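# Nest four well plates into one aligned stack

## Task

Put all four plates into a single stack, each one seated fully down over the top of the plate beneath it (not perched on its rim) and turned so its well A1 corner, the clipped corner, sits above the A1 corner of the plate below; then open the grippers and move the arms away from the stack.

## Robot and tools

Robot: two arms, left_arm and right_arm, each with a parallel gripper. Everything is given in one scene frame: origin on the tabletop midway between the arm bases, +x out over the table, +z up, left_arm on the +y side. The arm names say nothing about image sides. Bases may be tilted; any mounting plates and the metal frame behind the arms are fixed obstacles, and a 'too close' message counts a plate and its side's half of the frame as part of that arm.

Goal details: well A1 sits at each plate's cut-off corner, so match those corners up the stack. A printed helper part may stay anywhere on the table, even under or around the stack, provided the bottom plate lies flat. Never push or drop anything off the table. Held parts may occasionally be tugged and loose things nudged by outside forces.

execute_actions(actions): actions is a list of up to 15 actions, run in order. Each action is a list of up to 15 rows; each row lasts one control step (1/30 s), and if fewer than 15 rows are given the last row repeats to fill 15 steps (0.5 s per action). A row is 16 numbers covering both arms even when one is idle: left_arm x, y, z, qw, qx, qy, qz, opening, then right_arm the same eight. x, y, z is an absolute target for that gripper's end_effector_position in metres, scene frame; qw, qx, qy, qz is an absolute target orientation (w first), scene frame. opening ranges -1 (closed) to +1 (fully open, 0.094 m). Optionally append 12 stiffness scales in 0..1, six for left_arm then six for right_arm, in Joint positions order; each multiplies that joint's position gain and persists until changed. Calling with an empty list just returns state and images.

Refusals: if any target lies over 0.6 m from that gripper's current position along any of the gripper's own axes, that action is rejected for both arms. If an action is malformed, or the first action fails this test against the latest reported state, nothing in the call runs.

Motion: each step the command is clamped to within 70 mm and 16 degrees of the measured pose, then damped IK moves the joints, favouring position over orientation. Long moves need several actions; after an action the arm only continues to its last clamped pose, so send the remainder next. Arms usually stop a centimetre or so short, mostly low, and reported hand positions can be off, more so at full reach. To hold orientation, repeat one fixed quaternion in every row rather than copying the drifting reported one. Joint limits (rad), base to gripper: waist -2.618..3.054, shoulder 0..3.142, elbow 0..3.142, wrist pitch -1.571..1.571, wrist yaw -1.571..1.571, wrist roll -2.094..2.094. Elbows cannot fully straighten.

Gripper geometry: fingers extend along the gripper's +z axis and close along its y axis; end_effector_position is between the pads, about 1 cm back from the tips. To grasp, keep commanding an opening below grip_measured: about 0.03 below holds firmly, less holds gently. Pad force tops out around 50-62 N (lower on some grippers, and weaker on parts thinner than about 2 mm), with a brief harder spike on contact. Readings may carry a fixed error up to about 1 mm.

Result lines: a state line 'left_arm: ... | right_arm: ...' with each gripper's position and quaternion; 'Hand target' lines showing where each gripper is now being driven; grip_measured on the command scale (the last Joint positions value is opening in metres); joint torques (offset, scaled, noisy; not zero in free air); step readings of position, where HELD plus an arm label means that arm's command was held back that step; 'pose unreachable' meaning the clearance check altered or blocked that arm's command; MOTOR HOT from 75 °C and OVER-TEMPERATURE FAULT lines. At 90 °C the hot arm freezes 10 s (after a 5-minute grace, it can freeze again at 90 °C); at 100 °C it goes limp and falls. Holding loads heats motors, including while you are thinking, since the robot keeps the last command during replies. Then six images: cam_head_left, cam_head_right, cam_high, cam_low (504x504) and cam_left_wrist, cam_right_wrist (616x616 fisheye).

zoom_image(camera, region): camera is one of the six names; region is [x0, y0, x1, y1] pixels in that camera's latest image, origin top-left, no more than 504 by 504. Gives a closer, sharper look.

finished_scene(scene): scene is 1 and may be omitted. Final and irreversible; the stack must already be complete and stable, grippers open and clear.

check_part(design, use_face) and print_part(design, use_face): design is the full print3d-design/1 JSON as a string (mm, features of add/cut with rect, circle, slot or polygon profiles, z0, z1, optional taper); use_face is z-, z+, x-, x+, y- or y+ (default z-) and sets which face rests on the table. check_part only judges printability, time and filament. print_part makes an orange rigid part that appears loose on the bare table between the arm bases, in a 158 x 148 x 99 mm space (x, y, height). It is refused if a hand holds anything, anything is moving, or any object or arm link is at, beside or above the drop spot. Up to 3 parts, 8 jobs and 64 checks; a design that crashes the software ends everything, so keep designs simple and within the manual's rules (45 degree overhangs, minimum walls, stable foot).

Avoid: arms colliding or pressing each other, slamming or dropping plates, hard pushes, and anything leaving the table.

Each tool is called as a command line: name --argument value for each argument, lists and objects as JSON in quotes; but a table of rows of numbers goes row by row, as --pt "numbers of a row", without its own name.

## Session

execute_actions --actions '[]'

Scene clock: 0.00 s.
left_arm: end_effector_position=(+0.3729, +0.2851, +0.3082) grip_measured=+1.000 end_effector_quat_wxyz=(-0.098, -0.590, +0.794, +0.110) | right_arm: end_effector_position=(+0.2859, +0.2045, +0.2054) grip_measured=+1.000 end_effector_quat_wxyz=(+0.260, -0.365, +0.886, +0.117)
Joint positions: left_arm=[-0.533  1.071  1.174 -1.232 -0.351 -1.672  0.094] | right_arm=[ 1.197  2.086  1.364  0.363  0.841 -0.149  0.094]
Joint velocities: left_arm=[ 0.017  0.012  0.007 -0.007 -0.022  0.007  0.   ] | right_arm=[-0.002  0.007  0.022 -0.007 -0.022 -0.022  0.   ]
Joint torques (N m, as the arm reports them, + toward a larger angle): no reading
Motor temperatures (°C, as the motors report them): left_arm=[16 17 17 16 16 16] | right_arm=[17 17 18 17 18 16]
Hand target (left_arm): +0.374, +0.287, +0.312; -0.094, -0.591, +0.794, +0.108
Hand target (right_arm): +0.284, +0.211, +0.217; +0.265, -0.362, +0.884, +0.130
Joint stiffness scale: left_arm=[1. 1. 1. 1. 1. 1.] | right_arm=[1. 1. 1. 1. 1. 1.]

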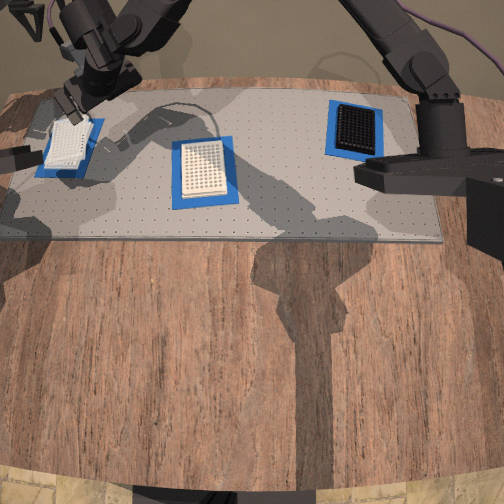

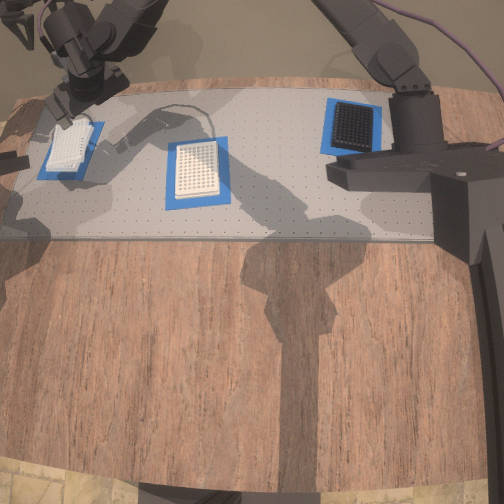

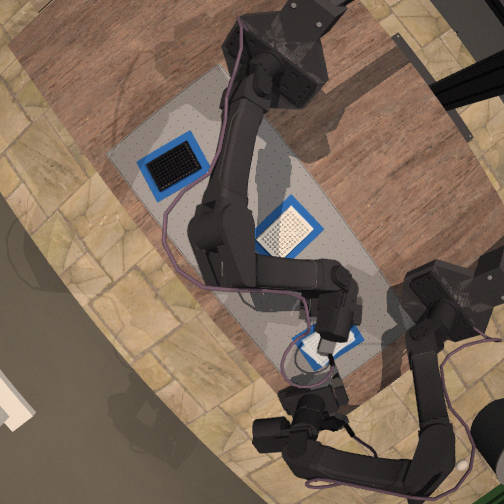

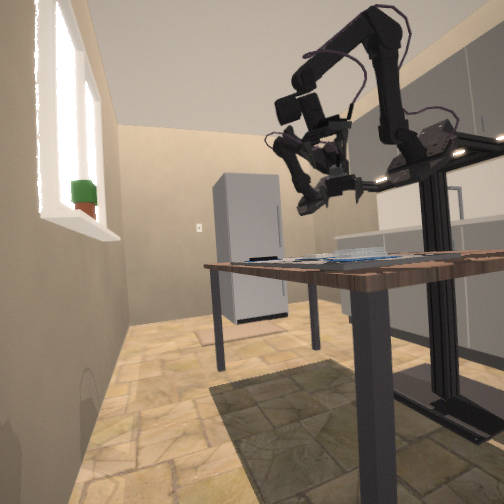

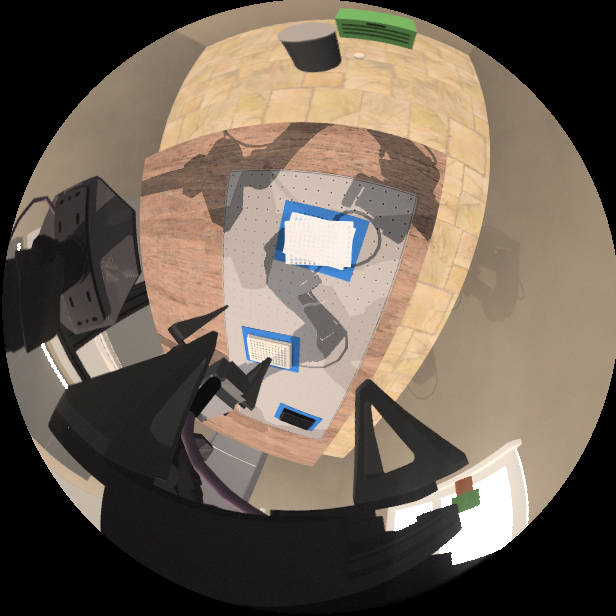

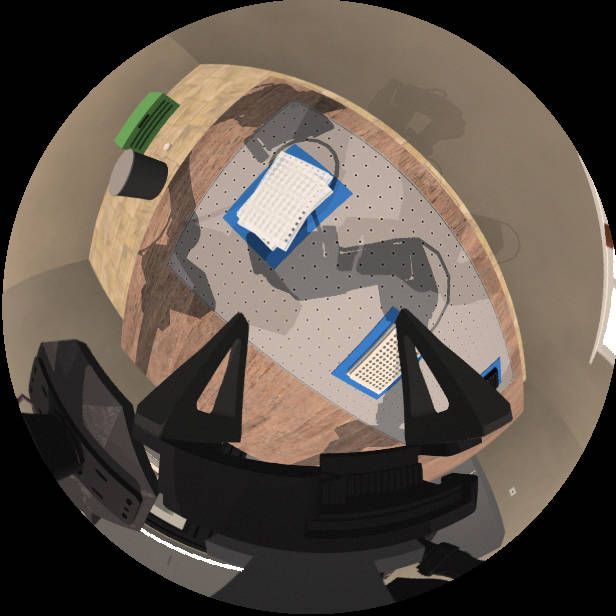

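execute_actions --actions '[[[0.374,0.287,0.312,-0.094,-0.591,0.794,0.108,1,0.27,0.0,0.22,0.265,-0.362,0.884,0.13,1]],[[0.374,0.287,0.312,-0.094,-0.591,0.794,0.108,1,0.25,-0.25,0.25,0,0,1,0,1]],[[0.3,0.35,0.25,0,0,1,0,1,0.25,-0.25,0.25,0,0,1,0,1]],[[0.3,0.35,0.25,0,0,1,0,1,0.25,-0.25,0.25,0,0,1,0,1]],[[0.3,0.35,0.25,0,0,1,0,1,0.25,-0.25,0.25,0,0,1,0,1]]]'

zoom_image --camera "cam_head_left" --region '[0,70,250,230]'

zoom_image --camera "cam_high" --region '[100,100,400,400]'

Scene clock: 10.93 s.
left_arm: end_effector_position=(+0.2978, +0.3501, +0.2499) grip_measured=+1.000 end_effector_quat_wxyz=(-0.010, -0.007, +1.000, +0.004) | right_arm: end_effector_position=(+0.2415, -0.2511, +0.2442) grip_measured=+1.000 end_effector_quat_wxyz=(-0.002, -0.001, +1.000, -0.001)
Joint positions: left_arm=[ 0.041  0.58   0.493 -0.671  0.014  0.112  0.094] | right_arm=[ 0.369  0.405  0.325 -0.699  0.275  0.457  0.094]
Joint velocities: left_arm=[ 0.007 -0.002 -0.007  0.022  0.139  0.066  0.   ] | right_arm=[-0.012 -0.007  0.002 -0.022  0.007 -0.11   0.   ]
Joint torques (N m, as the arm reports them, + toward a larger angle): left_arm=[ 0.83 -4.78  3.7   0.38  0.06  0.05] | right_arm=[-1.13 -0.45  9.29  0.17 -0.07 -0.05]
Motor temperatures (°C, as the motors report them): left_arm=[16 19 18 17 16 16] | right_arm=[19 19 19 18 18 16]
Hand target (left_arm): +0.300, +0.349, +0.250; -0.000, -0.003, +1.000, -0.001
Hand target (right_arm): +0.250, -0.250, +0.250; +0.001, +0.000, +1.000, +0.000
Off the commanded pose (left_arm): 0.002 m, 2 deg.
Off the commanded pose (right_arm): 0.010 m, 0 deg.
Joint stiffness scale: left_arm=[1. 1. 1. 1. 1. 1.] | right_arm=[1. 1. 1. 1. 1. 1.]
Step readings (end_effector_position; steps 1 to 15: 1st action; 16 to 30: 2nd action; 31 to 45: 3rd action; 46 to 60: 4th action; 61 to 75: 5th action):
0: left_arm (+0.3729, +0.2851, +0.3082) | right_arm (+0.2859, +0.2045, +0.2054)
1: left_arm (+0.3729, +0.2851, +0.3082) | right_arm (+0.2844, +0.1996, +0.2056)
2: left_arm (+0.3729, +0.2851, +0.3082) | right_arm (+0.2800, +0.1830, +0.2054)
4: left_arm (+0.3729, +0.2851, +0.3082) | right_arm (+0.2718, +0.1418, +0.2011)
8: left_arm (+0.3729, +0.2851, +0.3082) | right_arm (+0.2590, +0.0518, +0.1917)
15: left_arm (+0.3729, +0.2851, +0.3082) | right_arm (+0.2593, -0.0145, +0.2055)
16: left_arm (+0.3729, +0.2851, +0.3082) | right_arm (+0.2603, -0.0178, +0.2075)
17: left_arm (+0.3729, +0.2851, +0.3082) | right_arm (+0.2613, -0.0301, +0.2101)
19: left_arm (+0.3729, +0.2851, +0.3082) | right_arm (+0.2616, -0.0646, +0.2118)
23: left_arm (+0.3729, +0.2851, +0.3082) | right_arm (+0.2593, -0.1348, +0.2130)
30: left_arm (+0.3729, +0.2851, +0.3082) | right_arm (+0.2800, -0.2122, +0.2224)
31: left_arm (+0.3709, +0.2874, +0.3032) | right_arm (+0.2811, -0.2172, +0.2248)
32: left_arm (+0.3623, +0.2954, +0.2946) | right_arm (+0.2807, -0.2210, +0.2267)
34: left_arm (+0.3253, +0.3180, +0.2784) | right_arm (+0.2770, -0.2280, +0.2286)
38: left_arm (+0.2719, +0.3452, +0.2619) | right_arm (+0.2685, -0.2394, +0.2313)
45: left_arm (+0.2924, +0.3451, +0.2540) | right_arm (+0.2643, -0.2465, +0.2424)
46: left_arm (+0.2931, +0.3452, +0.2537) | right_arm (+0.2649, -0.2481, +0.2443)
47: left_arm (+0.2933, +0.3459, +0.2533) | right_arm (+0.2658, -0.2496, +0.2464)
49: left_arm (+0.2925, +0.3478, +0.2524) | right_arm (+0.2677, -0.2530, +0.2494)
53: left_arm (+0.2910, +0.3509, +0.2514) | right_arm (+0.2651, -0.2581, +0.2499)
60: left_arm (+0.2921, +0.3578, +0.2508) | right_arm (+0.2488, -0.2570, +0.2460)
61: left_arm (+0.2927, +0.3587, +0.2509) | right_arm (+0.2474, -0.2563, +0.2457)
62: left_arm (+0.2935, +0.3593, +0.2511) | right_arm (+0.2462, -0.2554, +0.2453)
64: left_arm (+0.2951, +0.3593, +0.2508) | right_arm (+0.2440, -0.2541, +0.2446)
68: left_arm (+0.2964, +0.3561, +0.2501) | right_arm (+0.2422, -0.2524, +0.2443)
75: end_effector_position above

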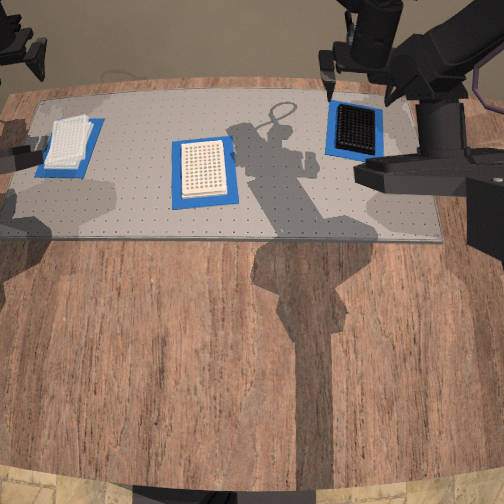

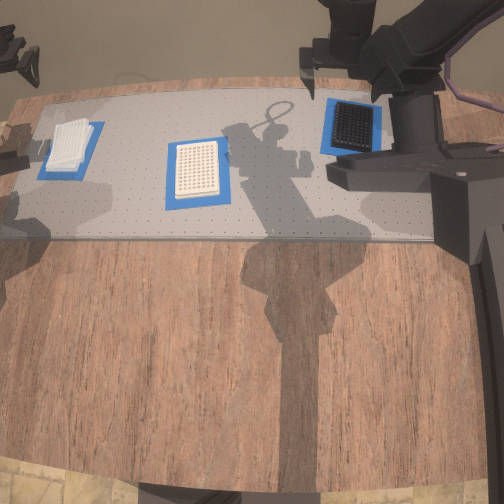

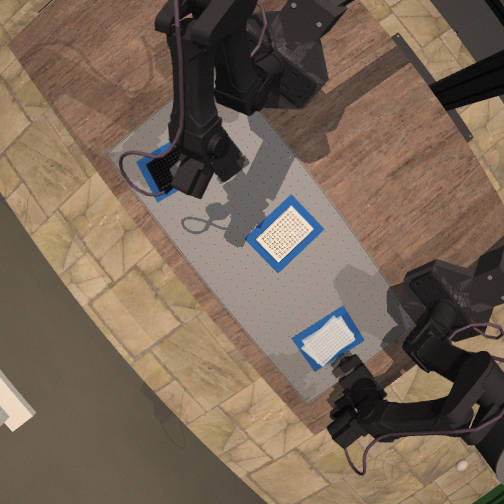

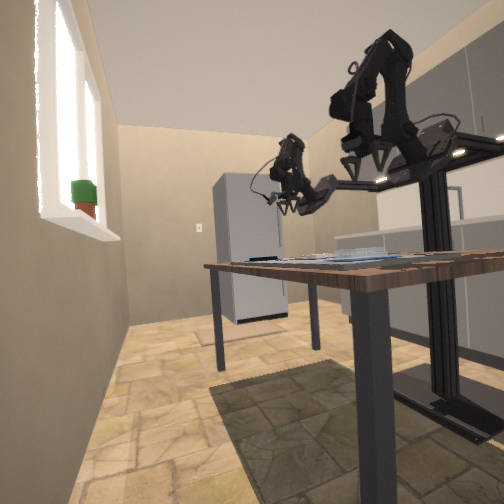

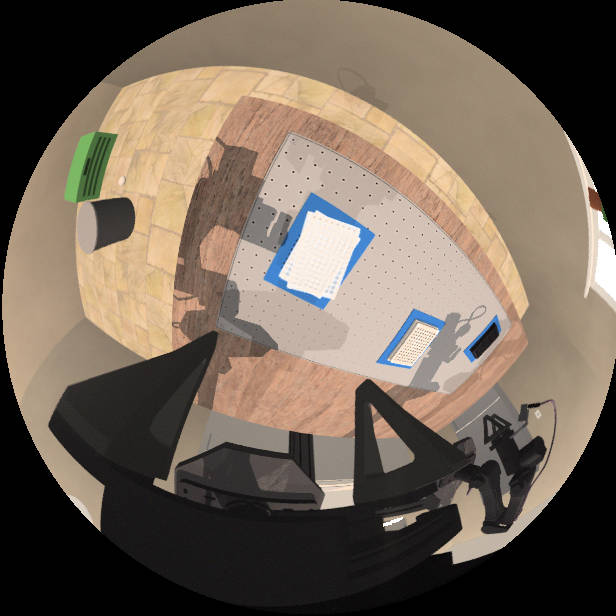

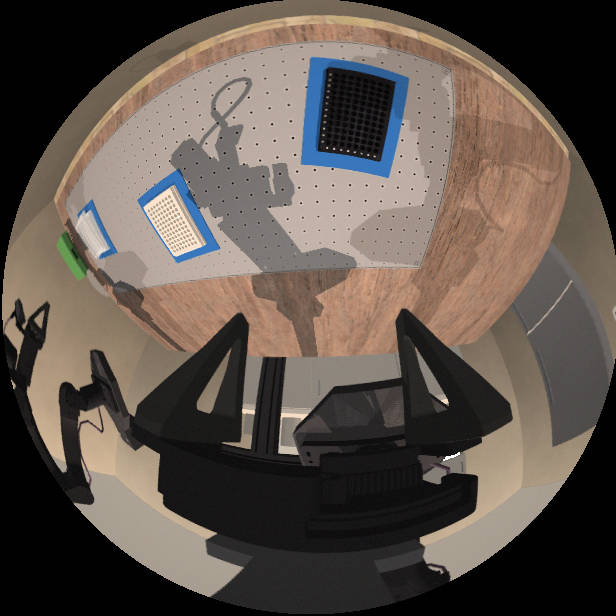

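Region (0, 70, 250, 230) of cam_head_left's 504x504 image, scaled by 2.016, with more detail than that image has; it fills the top 323 rows of this view, and the rest is white.

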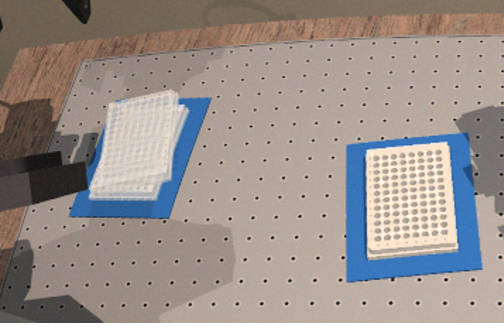

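Region (100, 100, 400, 400) of cam_high's 504x504 image, scaled by 1.680, with more detail than that image has.

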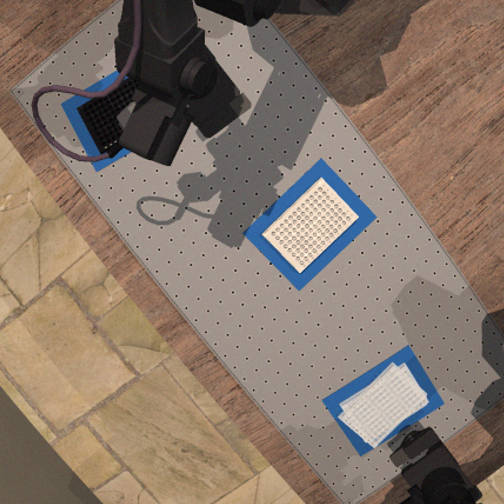

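execute_actions --actions '[[[0.3,0.33,0.18,0,0,1,0,1,0.3,-0.28,0.18,0,0,1,0,1]],[[0.3,0.33,0.11,0,0,1,0,1,0.3,-0.28,0.11,0,0,1,0,1]],[[0.3,0.33,0.11,0,0,1,0,1,0.3,-0.28,0.11,0,0,1,0,1]]]'

Scene clock: 17.97 s.
left_arm: end_effector_position=(+0.2931, +0.3265, +0.1118) grip_measured=+1.000 end_effector_quat_wxyz=(-0.009, +0.002, +1.000, -0.003) | right_arm: end_effector_position=(+0.2838, -0.2848, +0.1131) grip_measured=+1.000 end_effector_quat_wxyz=(-0.018, +0.004, +1.000, -0.008)
Joint positions: left_arm=[-0.08   1.352  0.357  0.236 -0.06   0.047  0.094] | right_arm=[-0.068  1.342  0.357  0.208 -0.034  0.164  0.094]
Joint velocities: left_arm=[-0.007  0.002 -0.002 -0.022  0.051 -0.022  0.   ] | right_arm=[ 0.012  0.002 -0.002 -0.007 -0.022  0.007  0.   ]
Joint torques (N m, as the arm reports them, + toward a larger angle): left_arm=[ 0.63 -5.64  1.44  0.38  0.07  0.05] | right_arm=[ 0.07 -4.98  3.55  0.46 -0.07 -0.03]
Motor temperatures (°C, as the motors report them): left_arm=[16 19 18 17 16 16] | right_arm=[18 19 20 18 18 16]
Hand target (left_arm): +0.300, +0.330, +0.110; -0.000, -0.000, +1.000, -0.000
Hand target (right_arm): +0.300, -0.280, +0.111; +0.000, -0.000, +1.000, -0.001
Off the commanded pose (left_arm): 0.008 m, 1 deg.
Off the commanded pose (right_arm): 0.017 m, 2 deg.
Joint stiffness scale: left_arm=[1. 1. 1. 1. 1. 1.] | right_arm=[1. 1. 1. 1. 1. 1.]
Step readings (end_effector_position; steps 1 to 15: 1st action; 16 to 30: 2nd action; 31 to 45: 3rd action):
0: left_arm (+0.2984, +0.3472, +0.2499) | right_arm (+0.2412, -0.2507, +0.2442)
1: left_arm (+0.2990, +0.3462, +0.2455) | right_arm (+0.2435, -0.2532, +0.2421)
2: left_arm (+0.2993, +0.3408, +0.2369) | right_arm (+0.2498, -0.2642, +0.2370)
4: left_arm (+0.2842, +0.3292, +0.2173) | right_arm (+0.2581, -0.2859, +0.2257)
8: left_arm (+0.2663, +0.3264, +0.1952) | right_arm (+0.2591, -0.2988, +0.2040)
15: left_arm (+0.2877, +0.3311, +0.1862) | right_arm (+0.2752, -0.2887, +0.1874)
16: left_arm (+0.2892, +0.3310, +0.1820) | right_arm (+0.2775, -0.2874, +0.1833)
17: left_arm (+0.2907, +0.3305, +0.1740) | right_arm (+0.2795, -0.2865, +0.1754)
19: left_arm (+0.2832, +0.3289, +0.1547) | right_arm (+0.2745, -0.2868, +0.1573)
23: left_arm (+0.2658, +0.3263, +0.1274) | right_arm (+0.2597, -0.2889, +0.1308)
30: left_arm (+0.2839, +0.3265, +0.1166) | right_arm (+0.2732, -0.2864, +0.1174)
31: left_arm (+0.2857, +0.3265, +0.1157) | right_arm (+0.2750, -0.2861, +0.1165)
32: left_arm (+0.2870, +0.3265, +0.1147) | right_arm (+0.2763, -0.2859, +0.1158)
34: left_arm (+0.2879, +0.3264, +0.1131) | right_arm (+0.2787, -0.2855, +0.1148)
38: left_arm (+0.2900, +0.3264, +0.1119) | right_arm (+0.2818, -0.2850, +0.1137)
45: end_effector_position above

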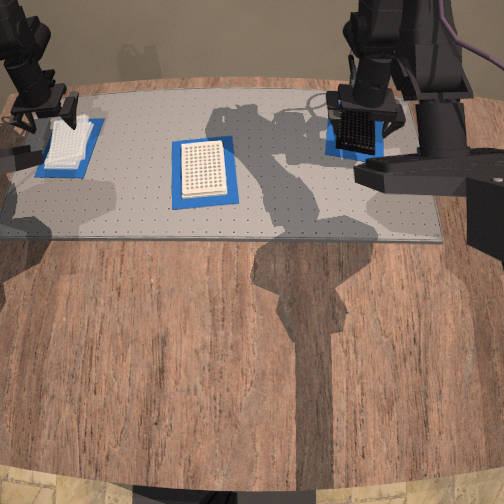

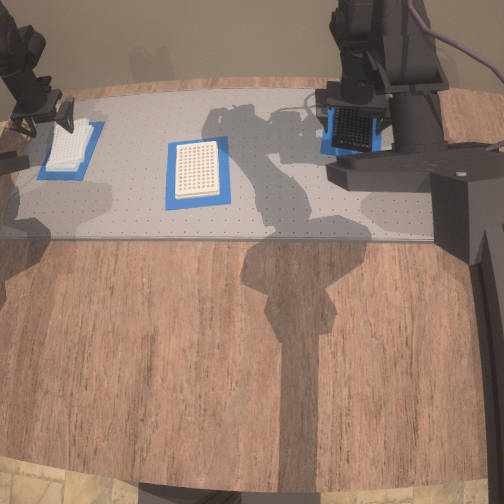

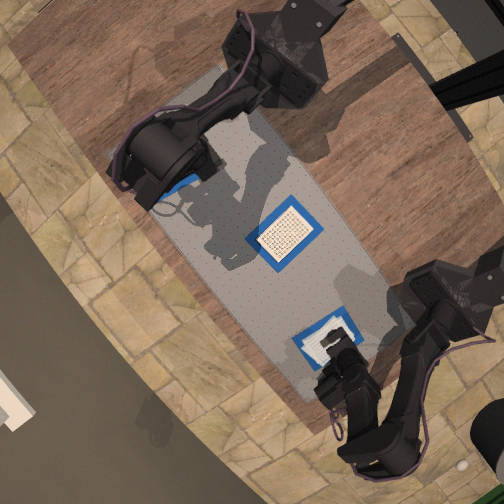

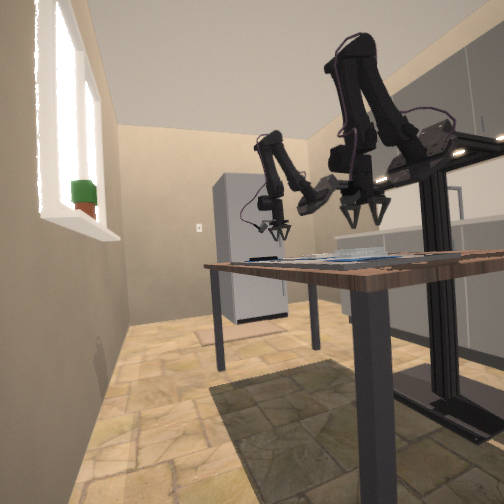

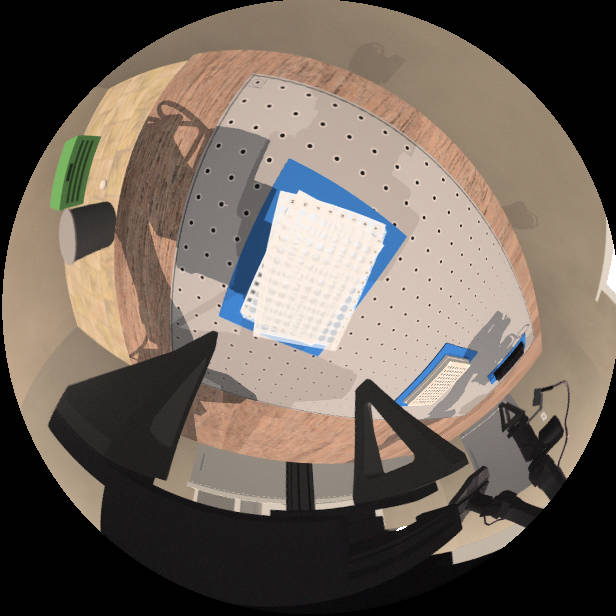

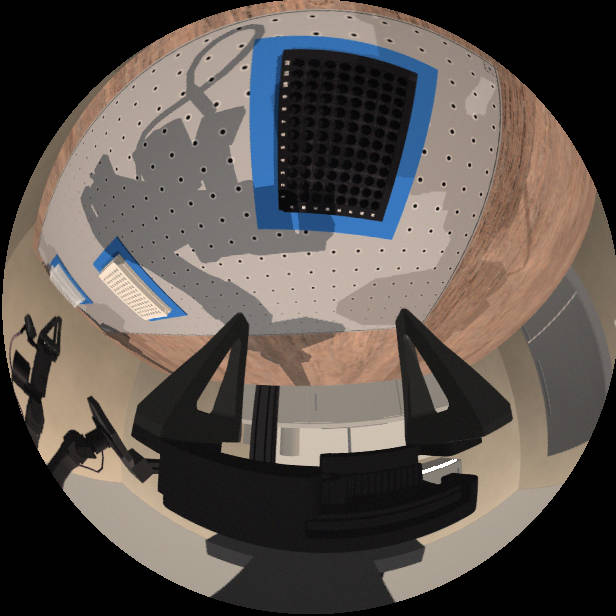

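zoom_image --camera "cam_left_wrist" --region '[190,140,430,380]'

zoom_image --camera "cam_head_left" --region '[155,125,255,225]'

execute_actions --actions '[[[0.3,0.30,0.08,0,0,1,0,1,0.3,-0.29,0.06,0,0,1,0,1]],[[0.3,0.30,0.075,0,0,1,0,1,0.3,-0.29,0.05,0,0,1,0,1]],[[0.3,0.30,0.075,0,0,1,0,1,0.3,-0.29,0.05,0,0,1,0,1]]]'

zoom_image --camera "cam_low" --region '[220,190,440,290]'

Region (190, 140, 430, 380) of cam_left_wrist's 616x616 image, scaled by 2.100, with more detail than that image has.

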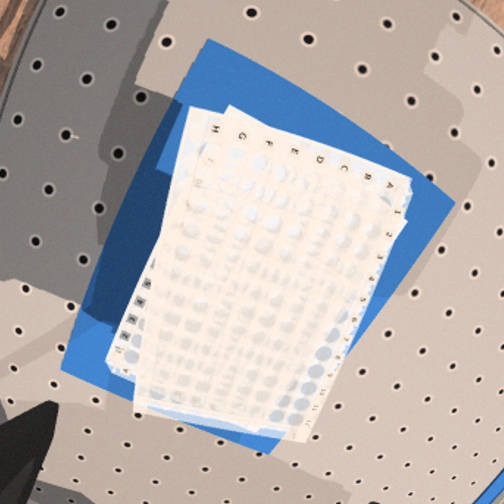

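Region (155, 125, 255, 225) of cam_head_left's 504x504 image, scaled by 5.040, with more detail than that image has.

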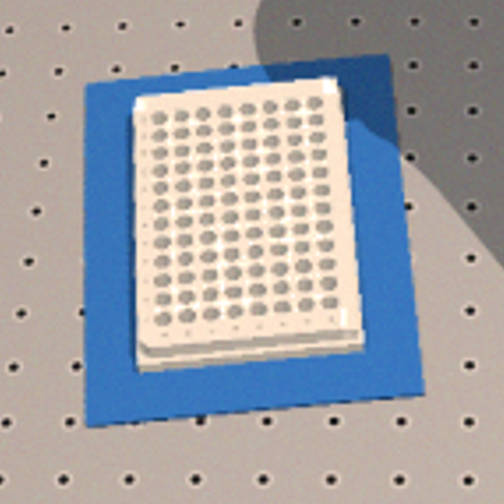

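Scene clock: 26.10 s.
left_arm: end_effector_position=(+0.2874, +0.3017, +0.0778) grip_measured=+1.000 end_effector_quat_wxyz=(-0.015, +0.002, +1.000, -0.002) | right_arm: end_effector_position=(+0.2885, -0.2893, +0.0538) grip_measured=+1.000 end_effector_quat_wxyz=(-0.014, -0.000, +1.000, -0.002)
Joint positions: left_arm=[-0.182  1.591  0.398  0.416 -0.136 -0.025  0.094] | right_arm=[-0.087  1.713  0.458  0.486 -0.058  0.143  0.094]
Joint velocities: left_arm=[-0.017 -0.007 -0.007 -0.007 -0.066 -0.007  0.   ] | right_arm=[-0.012 -0.002 -0.012 -0.007 -0.007 -0.007  0.   ]
Joint torques (N m, as the arm reports them, + toward a larger angle): left_arm=[-1.22 -6.23  1.47  0.35 -0.09 -0.06] | right_arm=[-0.91 -6.24  1.09  0.48 -0.06 -0.02]
Motor temperatures (°C, as the motors report them): left_arm=[16 19 17 17 16 16] | right_arm=[18 19 20 18 18 16]
Hand target (left_arm): +0.300, +0.300, +0.075; +0.000, -0.000, +1.000, -0.000
Hand target (right_arm): +0.300, -0.290, +0.050; +0.000, -0.000, +1.000, -0.000
Off the commanded pose (left_arm): 0.013 m, 2 deg.
Off the commanded pose (right_arm): 0.012 m, 2 deg.
Joint stiffness scale: left_arm=[1. 1. 1. 1. 1. 1.] | right_arm=[1. 1. 1. 1. 1. 1.]
Step readings (end_effector_position; steps 1 to 15: 1st action; 16 to 30: 2nd action; 31 to 45: 3rd action):
0: left_arm (+0.2939, +0.3265, +0.1118) | right_arm (+0.2845, -0.2846, +0.1130)
1: left_arm (+0.2935, +0.3251, +0.1096) | right_arm (+0.2845, -0.2849, +0.1093)
2: left_arm (+0.2930, +0.3185, +0.1041) | right_arm (+0.2850, -0.2863, +0.1001)
4: left_arm (+0.2849, +0.3032, +0.0926) | right_arm (+0.2795, -0.2904, +0.0811)
8: left_arm (+0.2726, +0.2996, +0.0841) | right_arm (+0.2691, -0.2923, +0.0662)
15: left_arm (+0.2820, +0.3024, +0.0834) | right_arm (+0.2820, -0.2896, +0.0646)
16: left_arm (+0.2830, +0.3025, +0.0828) | right_arm (+0.2830, -0.2895, +0.0636)
17: left_arm (+0.2839, +0.3022, +0.0815) | right_arm (+0.2845, -0.2894, +0.0610)
19: left_arm (+0.2850, +0.3019, +0.0791) | right_arm (+0.2856, -0.2896, +0.0561)
23: left_arm (+0.2857, +0.3017, +0.0779) | right_arm (+0.2856, -0.2897, +0.0539)
30: left_arm (+0.2871, +0.3016, +0.0778) | right_arm (+0.2879, -0.2893, +0.0538)
31: left_arm (+0.2872, +0.3016, +0.0778) | right_arm (+0.2880, -0.2893, +0.0538)
32: left_arm (+0.2872, +0.3016, +0.0778) | right_arm (+0.2881, -0.2893, +0.0538)
34: left_arm (+0.2873, +0.3017, +0.0778) | right_arm (+0.2883, -0.2893, +0.0538)
38: left_arm (+0.2873, +0.3017, +0.0778) | right_arm (+0.2884, -0.2893, +0.0538)
45: end_effector_position above

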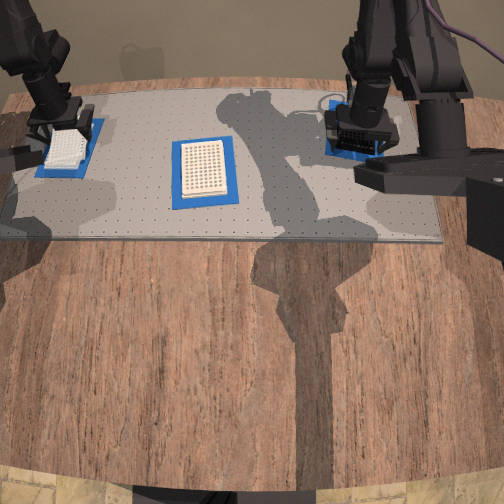

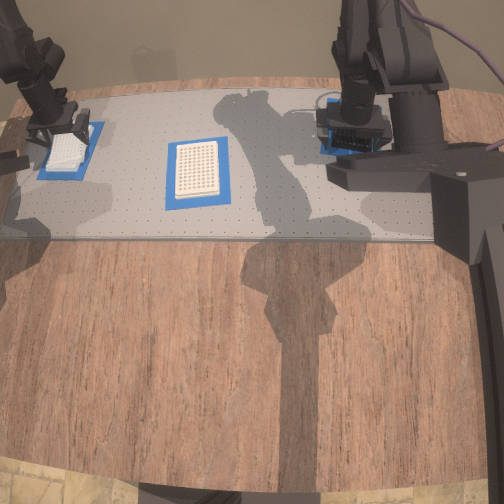

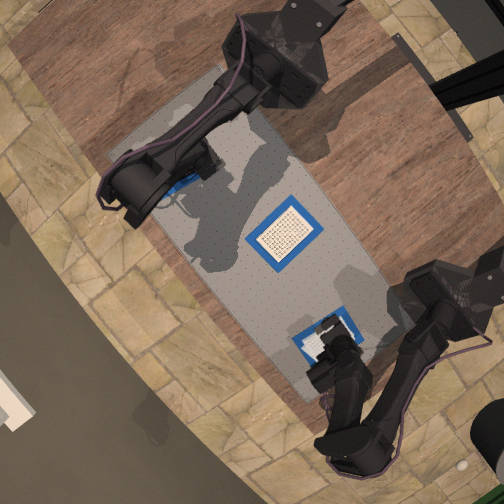

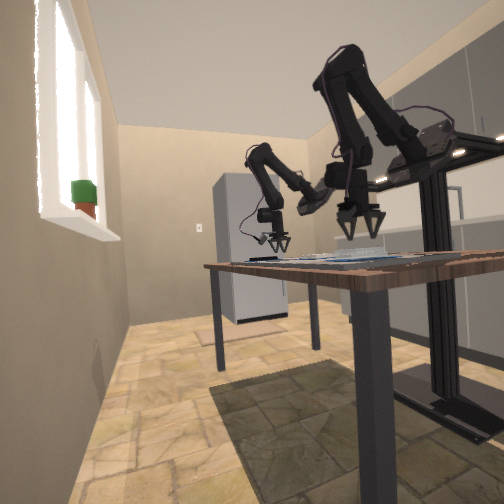

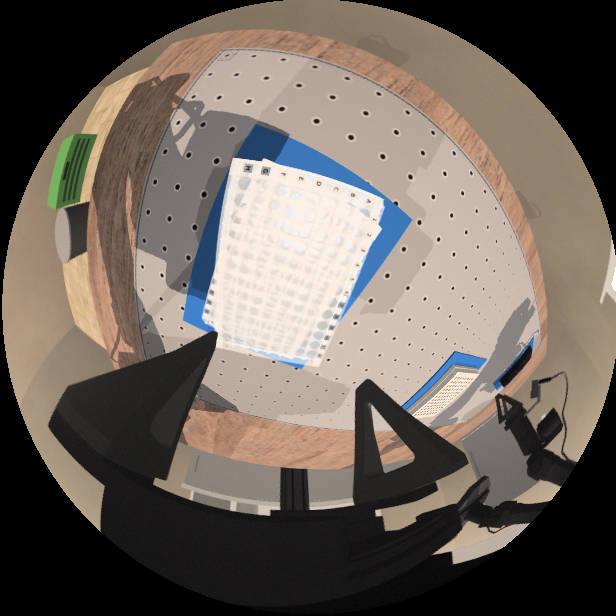

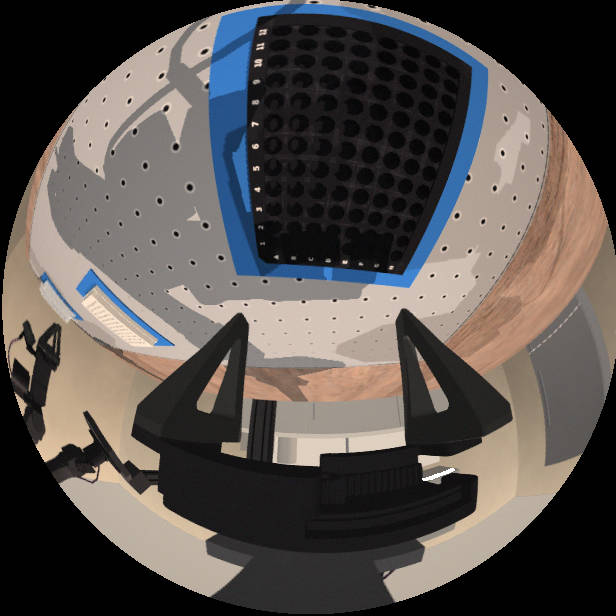

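Region (220, 190, 440, 290) of cam_low's 504x504 image, scaled by 2.291, with more detail than that image has; it fills the top 229 rows of this view, and the rest is white.

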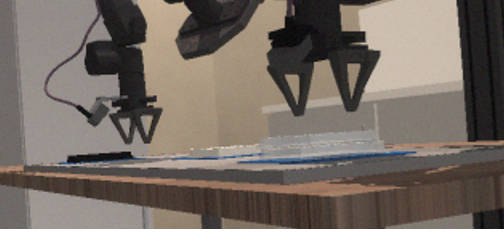

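execute_actions --actions '[[[0.34,0.30,0.075,0,0,1,0,1,0.375,-0.295,0.055,0,0,1,0,1]],[[0.34,0.30,0.075,0,0,1,0,1,0.375,-0.295,0.05,0,0,1,0,1]]]'

zoom_image --camera "cam_left_wrist" --region '[150,150,450,450]'

Scene clock: 36.17 s.
left_arm: end_effector_position=(+0.3328, +0.2999, +0.0730) grip_measured=+1.000 end_effector_quat_wxyz=(-0.007, +0.001, +1.000, -0.002) | right_arm: end_effector_position=(+0.3711, -0.2933, +0.0512) grip_measured=+1.000 end_effector_quat_wxyz=(+0.000, +0.001, +1.000, -0.000)
Joint positions: left_arm=[-0.182  1.589  0.562  0.266 -0.136 -0.025  0.094] | right_arm=[-0.14   1.687  0.746  0.198 -0.096  0.11   0.094]
Joint velocities: left_arm=[-0.012 -0.002 -0.007 -0.007 -0.007  0.051  0.   ] | right_arm=[-0.027 -0.012 -0.012  0.081 -0.051 -0.037  0.   ]
Joint torques (N m, as the arm reports them, + toward a larger angle): left_arm=[-0.98 -8.87  1.4   0.12 -0.05 -0.02] | right_arm=[-1.13 -8.64  2.72  0.22 -0.07 -0.05]
Motor temperatures (°C, as the motors report them): left_arm=[16 20 17 17 16 16] | right_arm=[17 19 19 18 18 16]
Hand target (left_arm): +0.340, +0.300, +0.075; -0.000, +0.000, +1.000, -0.000
Hand target (right_arm): +0.375, -0.295, +0.050; +0.000, +0.000, +1.000, +0.000
Off the commanded pose (left_arm): 0.008 m, 1 deg.
Off the commanded pose (right_arm): 0.004 m, 0 deg.
Joint stiffness scale: left_arm=[1. 1. 1. 1. 1. 1.] | right_arm=[1. 1. 1. 1. 1. 1.]
Step readings (end_effector_position; steps 1 to 15: 1st action; 16 to 30: 2nd action):
0: left_arm (+0.2874, +0.3017, +0.0778) | right_arm (+0.2885, -0.2893, +0.0538)
1: left_arm (+0.2891, +0.3016, +0.0773) | right_arm (+0.2911, -0.2895, +0.0538)
2: left_arm (+0.2939, +0.3013, +0.0762) | right_arm (+0.2978, -0.2913, +0.0536)
4: left_arm (+0.3176, +0.3004, +0.0739) | right_arm (+0.3355, -0.2943, +0.0542)
8: left_arm (+0.3445, +0.2996, +0.0731) | right_arm (+0.3976, -0.2918, +0.0579)
15: left_arm (+0.3362, +0.2998, +0.0730) | right_arm (+0.3825, -0.2919, +0.0568)
16: left_arm (+0.3355, +0.2998, +0.0730) | right_arm (+0.3807, -0.2920, +0.0563)
17: left_arm (+0.3349, +0.2998, +0.0730) | right_arm (+0.3793, -0.2922, +0.0553)
19: left_arm (+0.3341, +0.2999, +0.0730) | right_arm (+0.3754, -0.2928, +0.0530)
23: left_arm (+0.3332, +0.2999, +0.0730) | right_arm (+0.3711, -0.2934, +0.0512)
30: end_effector_position above

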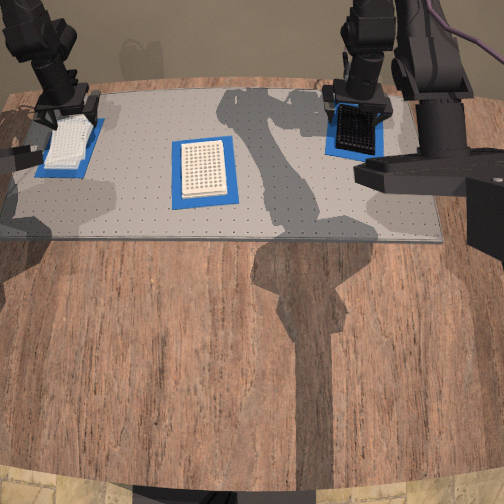

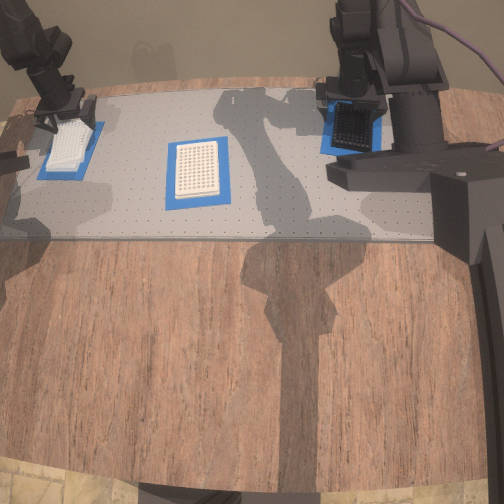

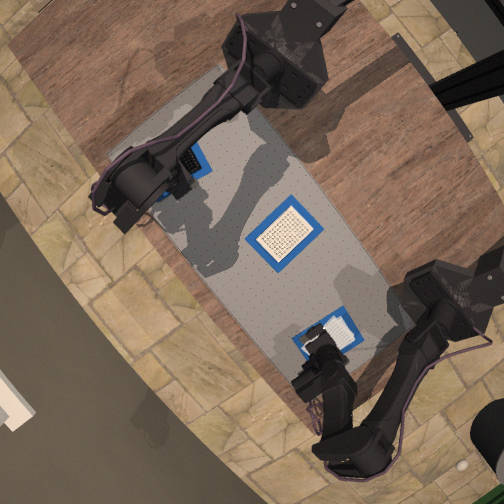

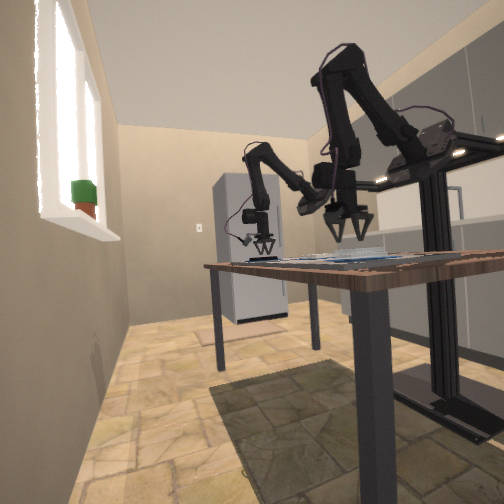

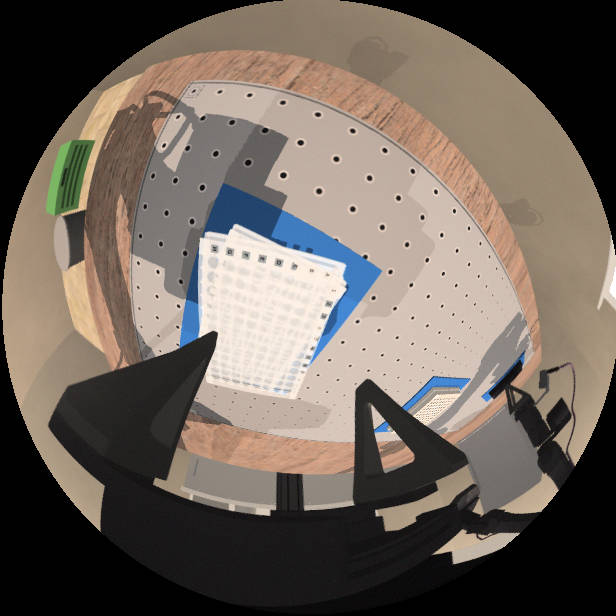

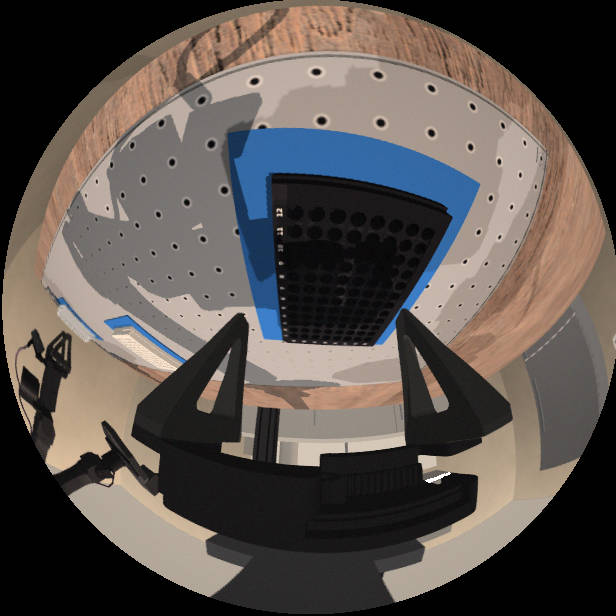

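Region (150, 150, 450, 450) of cam_left_wrist's 616x616 image, scaled by 1.680, with more detail than that image has.

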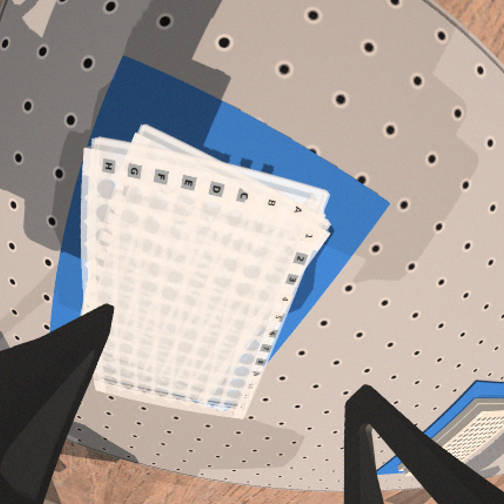

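execute_actions --actions '[[[0.30,0.32,0.065,0,-0.05,1,0,1,0.335,-0.30,0.047,0,0.06,1,0,1]],[[0.30,0.32,0.057,0,-0.05,1,0,1,0.335,-0.30,0.04,0,0.06,1,0,1]],[[0.30,0.32,0.057,0,-0.05,1,0,1,0.335,-0.30,0.04,0,0.06,1,0,1]]]'

zoom_image --camera "cam_low" --region '[230,210,420,280]'

Scene clock: 50.93 s.
left_arm: end_effector_position=(+0.2993, +0.3172, +0.0583) grip_measured=+1.000 end_effector_quat_wxyz=(-0.004, -0.046, +0.999, -0.002) | right_arm: end_effector_position=(+0.3345, -0.2981, +0.0413) grip_measured=+1.000 end_effector_quat_wxyz=(-0.004, +0.055, +0.998, -0.000)
Joint positions: left_arm=[-0.106  1.688  0.453  0.486 -0.081 -0.065  0.094] | right_arm=[-0.14   1.741  0.63   0.36  -0.098  0.218  0.094]
Joint velocities: left_arm=[-0.017 -0.012 -0.007  0.007  0.037  0.022  0.   ] | right_arm=[-0.002 -0.007 -0.002 -0.007 -0.007 -0.007  0.   ]
Joint torques (N m, as the arm reports them, + toward a larger angle): left_arm=[ 0.22 -6.87 -0.62  0.39  0.06 -0.02] | right_arm=[-1.03 -7.7  -0.47  0.51 -0.05  0.09]
Motor temperatures (°C, as the motors report them): left_arm=[16 22 17 17 16 16] | right_arm=[17 20 19 18 18 16]
Hand target (left_arm): +0.300, +0.320, +0.057; -0.000, -0.050, +0.999, -0.000
Hand target (right_arm): +0.335, -0.300, +0.040; -0.000, +0.060, +0.998, -0.000
Off the commanded pose (left_arm): 0.003 m, 1 deg.
Off the commanded pose (right_arm): 0.002 m, 1 deg.
Joint stiffness scale: left_arm=[1. 1. 1. 1. 1. 1.] | right_arm=[1. 1. 1. 1. 1. 1.]
Step readings (end_effector_position; steps 1 to 15: 1st action; 16 to 30: 2nd action; 31 to 45: 3rd action):
0: left_arm (+0.3327, +0.2999, +0.0730) | right_arm (+0.3711, -0.2933, +0.0512)
1: left_arm (+0.3320, +0.3006, +0.0726) | right_arm (+0.3702, -0.2934, +0.0511)
2: left_arm (+0.3296, +0.3044, +0.0725) | right_arm (+0.3669, -0.2937, +0.0510)
4: left_arm (+0.3138, +0.3156, +0.0708) | right_arm (+0.3497, -0.2956, +0.0500)
8: left_arm (+0.2930, +0.3208, +0.0664) | right_arm (+0.3276, -0.2983, +0.0471)
15: left_arm (+0.3032, +0.3186, +0.0658) | right_arm (+0.3362, -0.2974, +0.0466)
16: left_arm (+0.3037, +0.3185, +0.0651) | right_arm (+0.3368, -0.2974, +0.0461)
17: left_arm (+0.3037, +0.3183, +0.0636) | right_arm (+0.3371, -0.2974, +0.0451)
19: left_arm (+0.2996, +0.3177, +0.0605) | right_arm (+0.3349, -0.2979, +0.0429)
23: left_arm (+0.2957, +0.3172, +0.0584) | right_arm (+0.3324, -0.2983, +0.0414)
30: left_arm (+0.2985, +0.3172, +0.0583) | right_arm (+0.3341, -0.2981, +0.0414)
31: left_arm (+0.2987, +0.3172, +0.0583) | right_arm (+0.3342, -0.2981, +0.0414)
32: left_arm (+0.2988, +0.3172, +0.0583) | right_arm (+0.3342, -0.2981, +0.0414)
34: left_arm (+0.2990, +0.3172, +0.0583) | right_arm (+0.3343, -0.2981, +0.0414)
38: left_arm (+0.2992, +0.3172, +0.0583) | right_arm (+0.3344, -0.2981, +0.0413)
45: end_effector_position above

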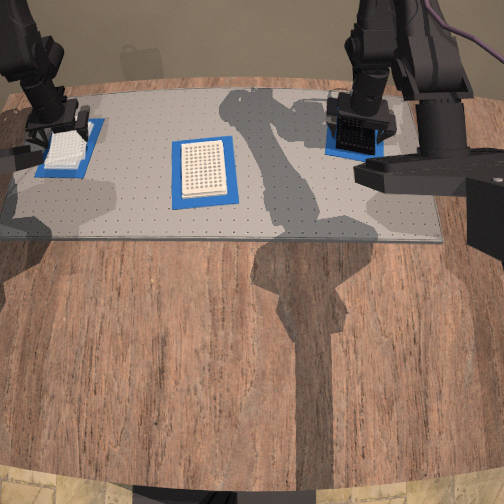

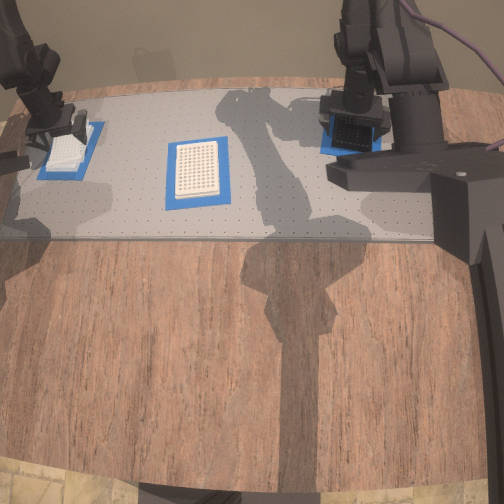

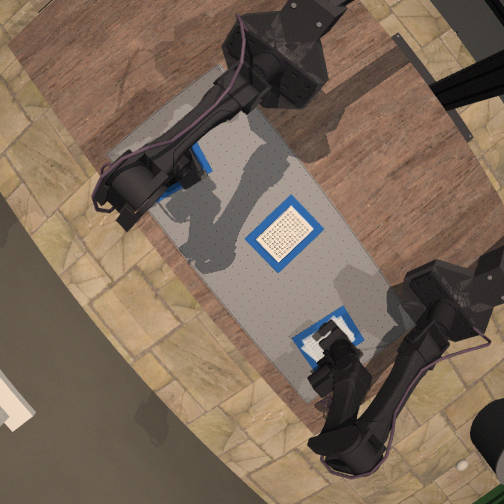

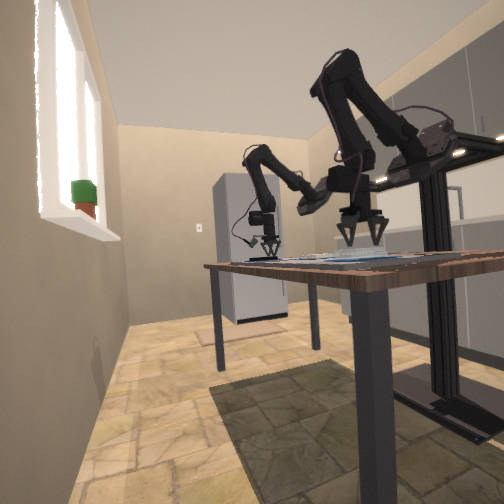

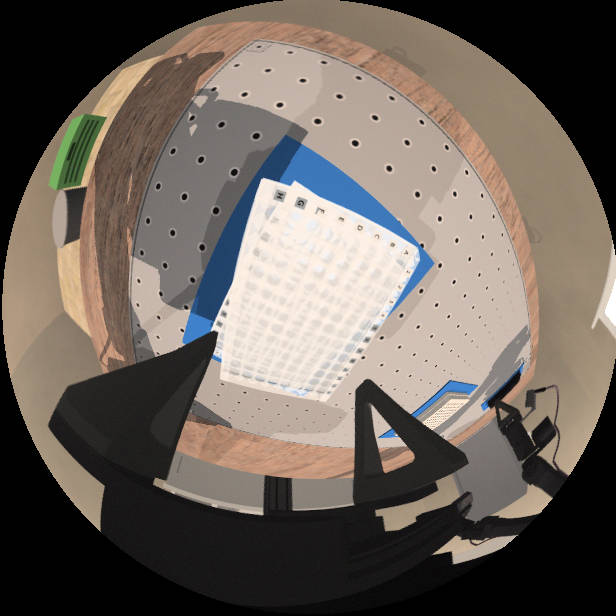

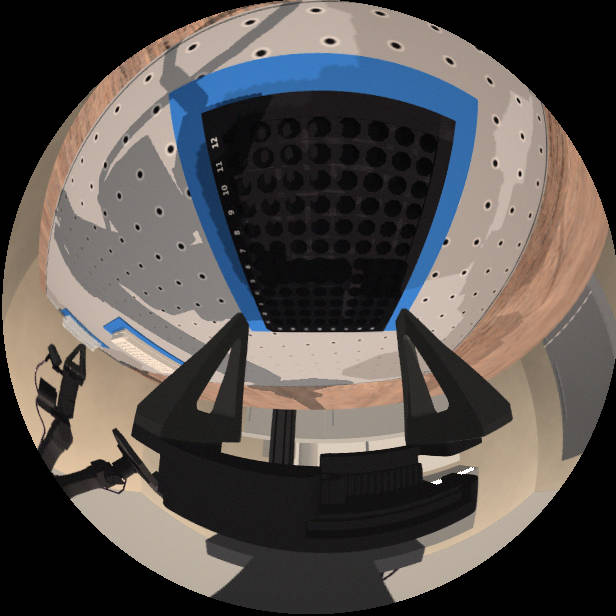

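Region (230, 210, 420, 280) of cam_low's 504x504 image, scaled by 2.653, with more detail than that image has; it fills the top 186 rows of this view, and the rest is white.

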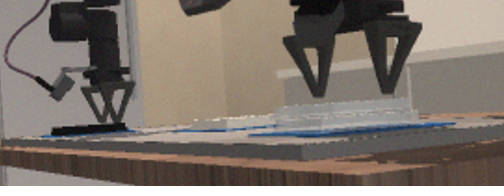

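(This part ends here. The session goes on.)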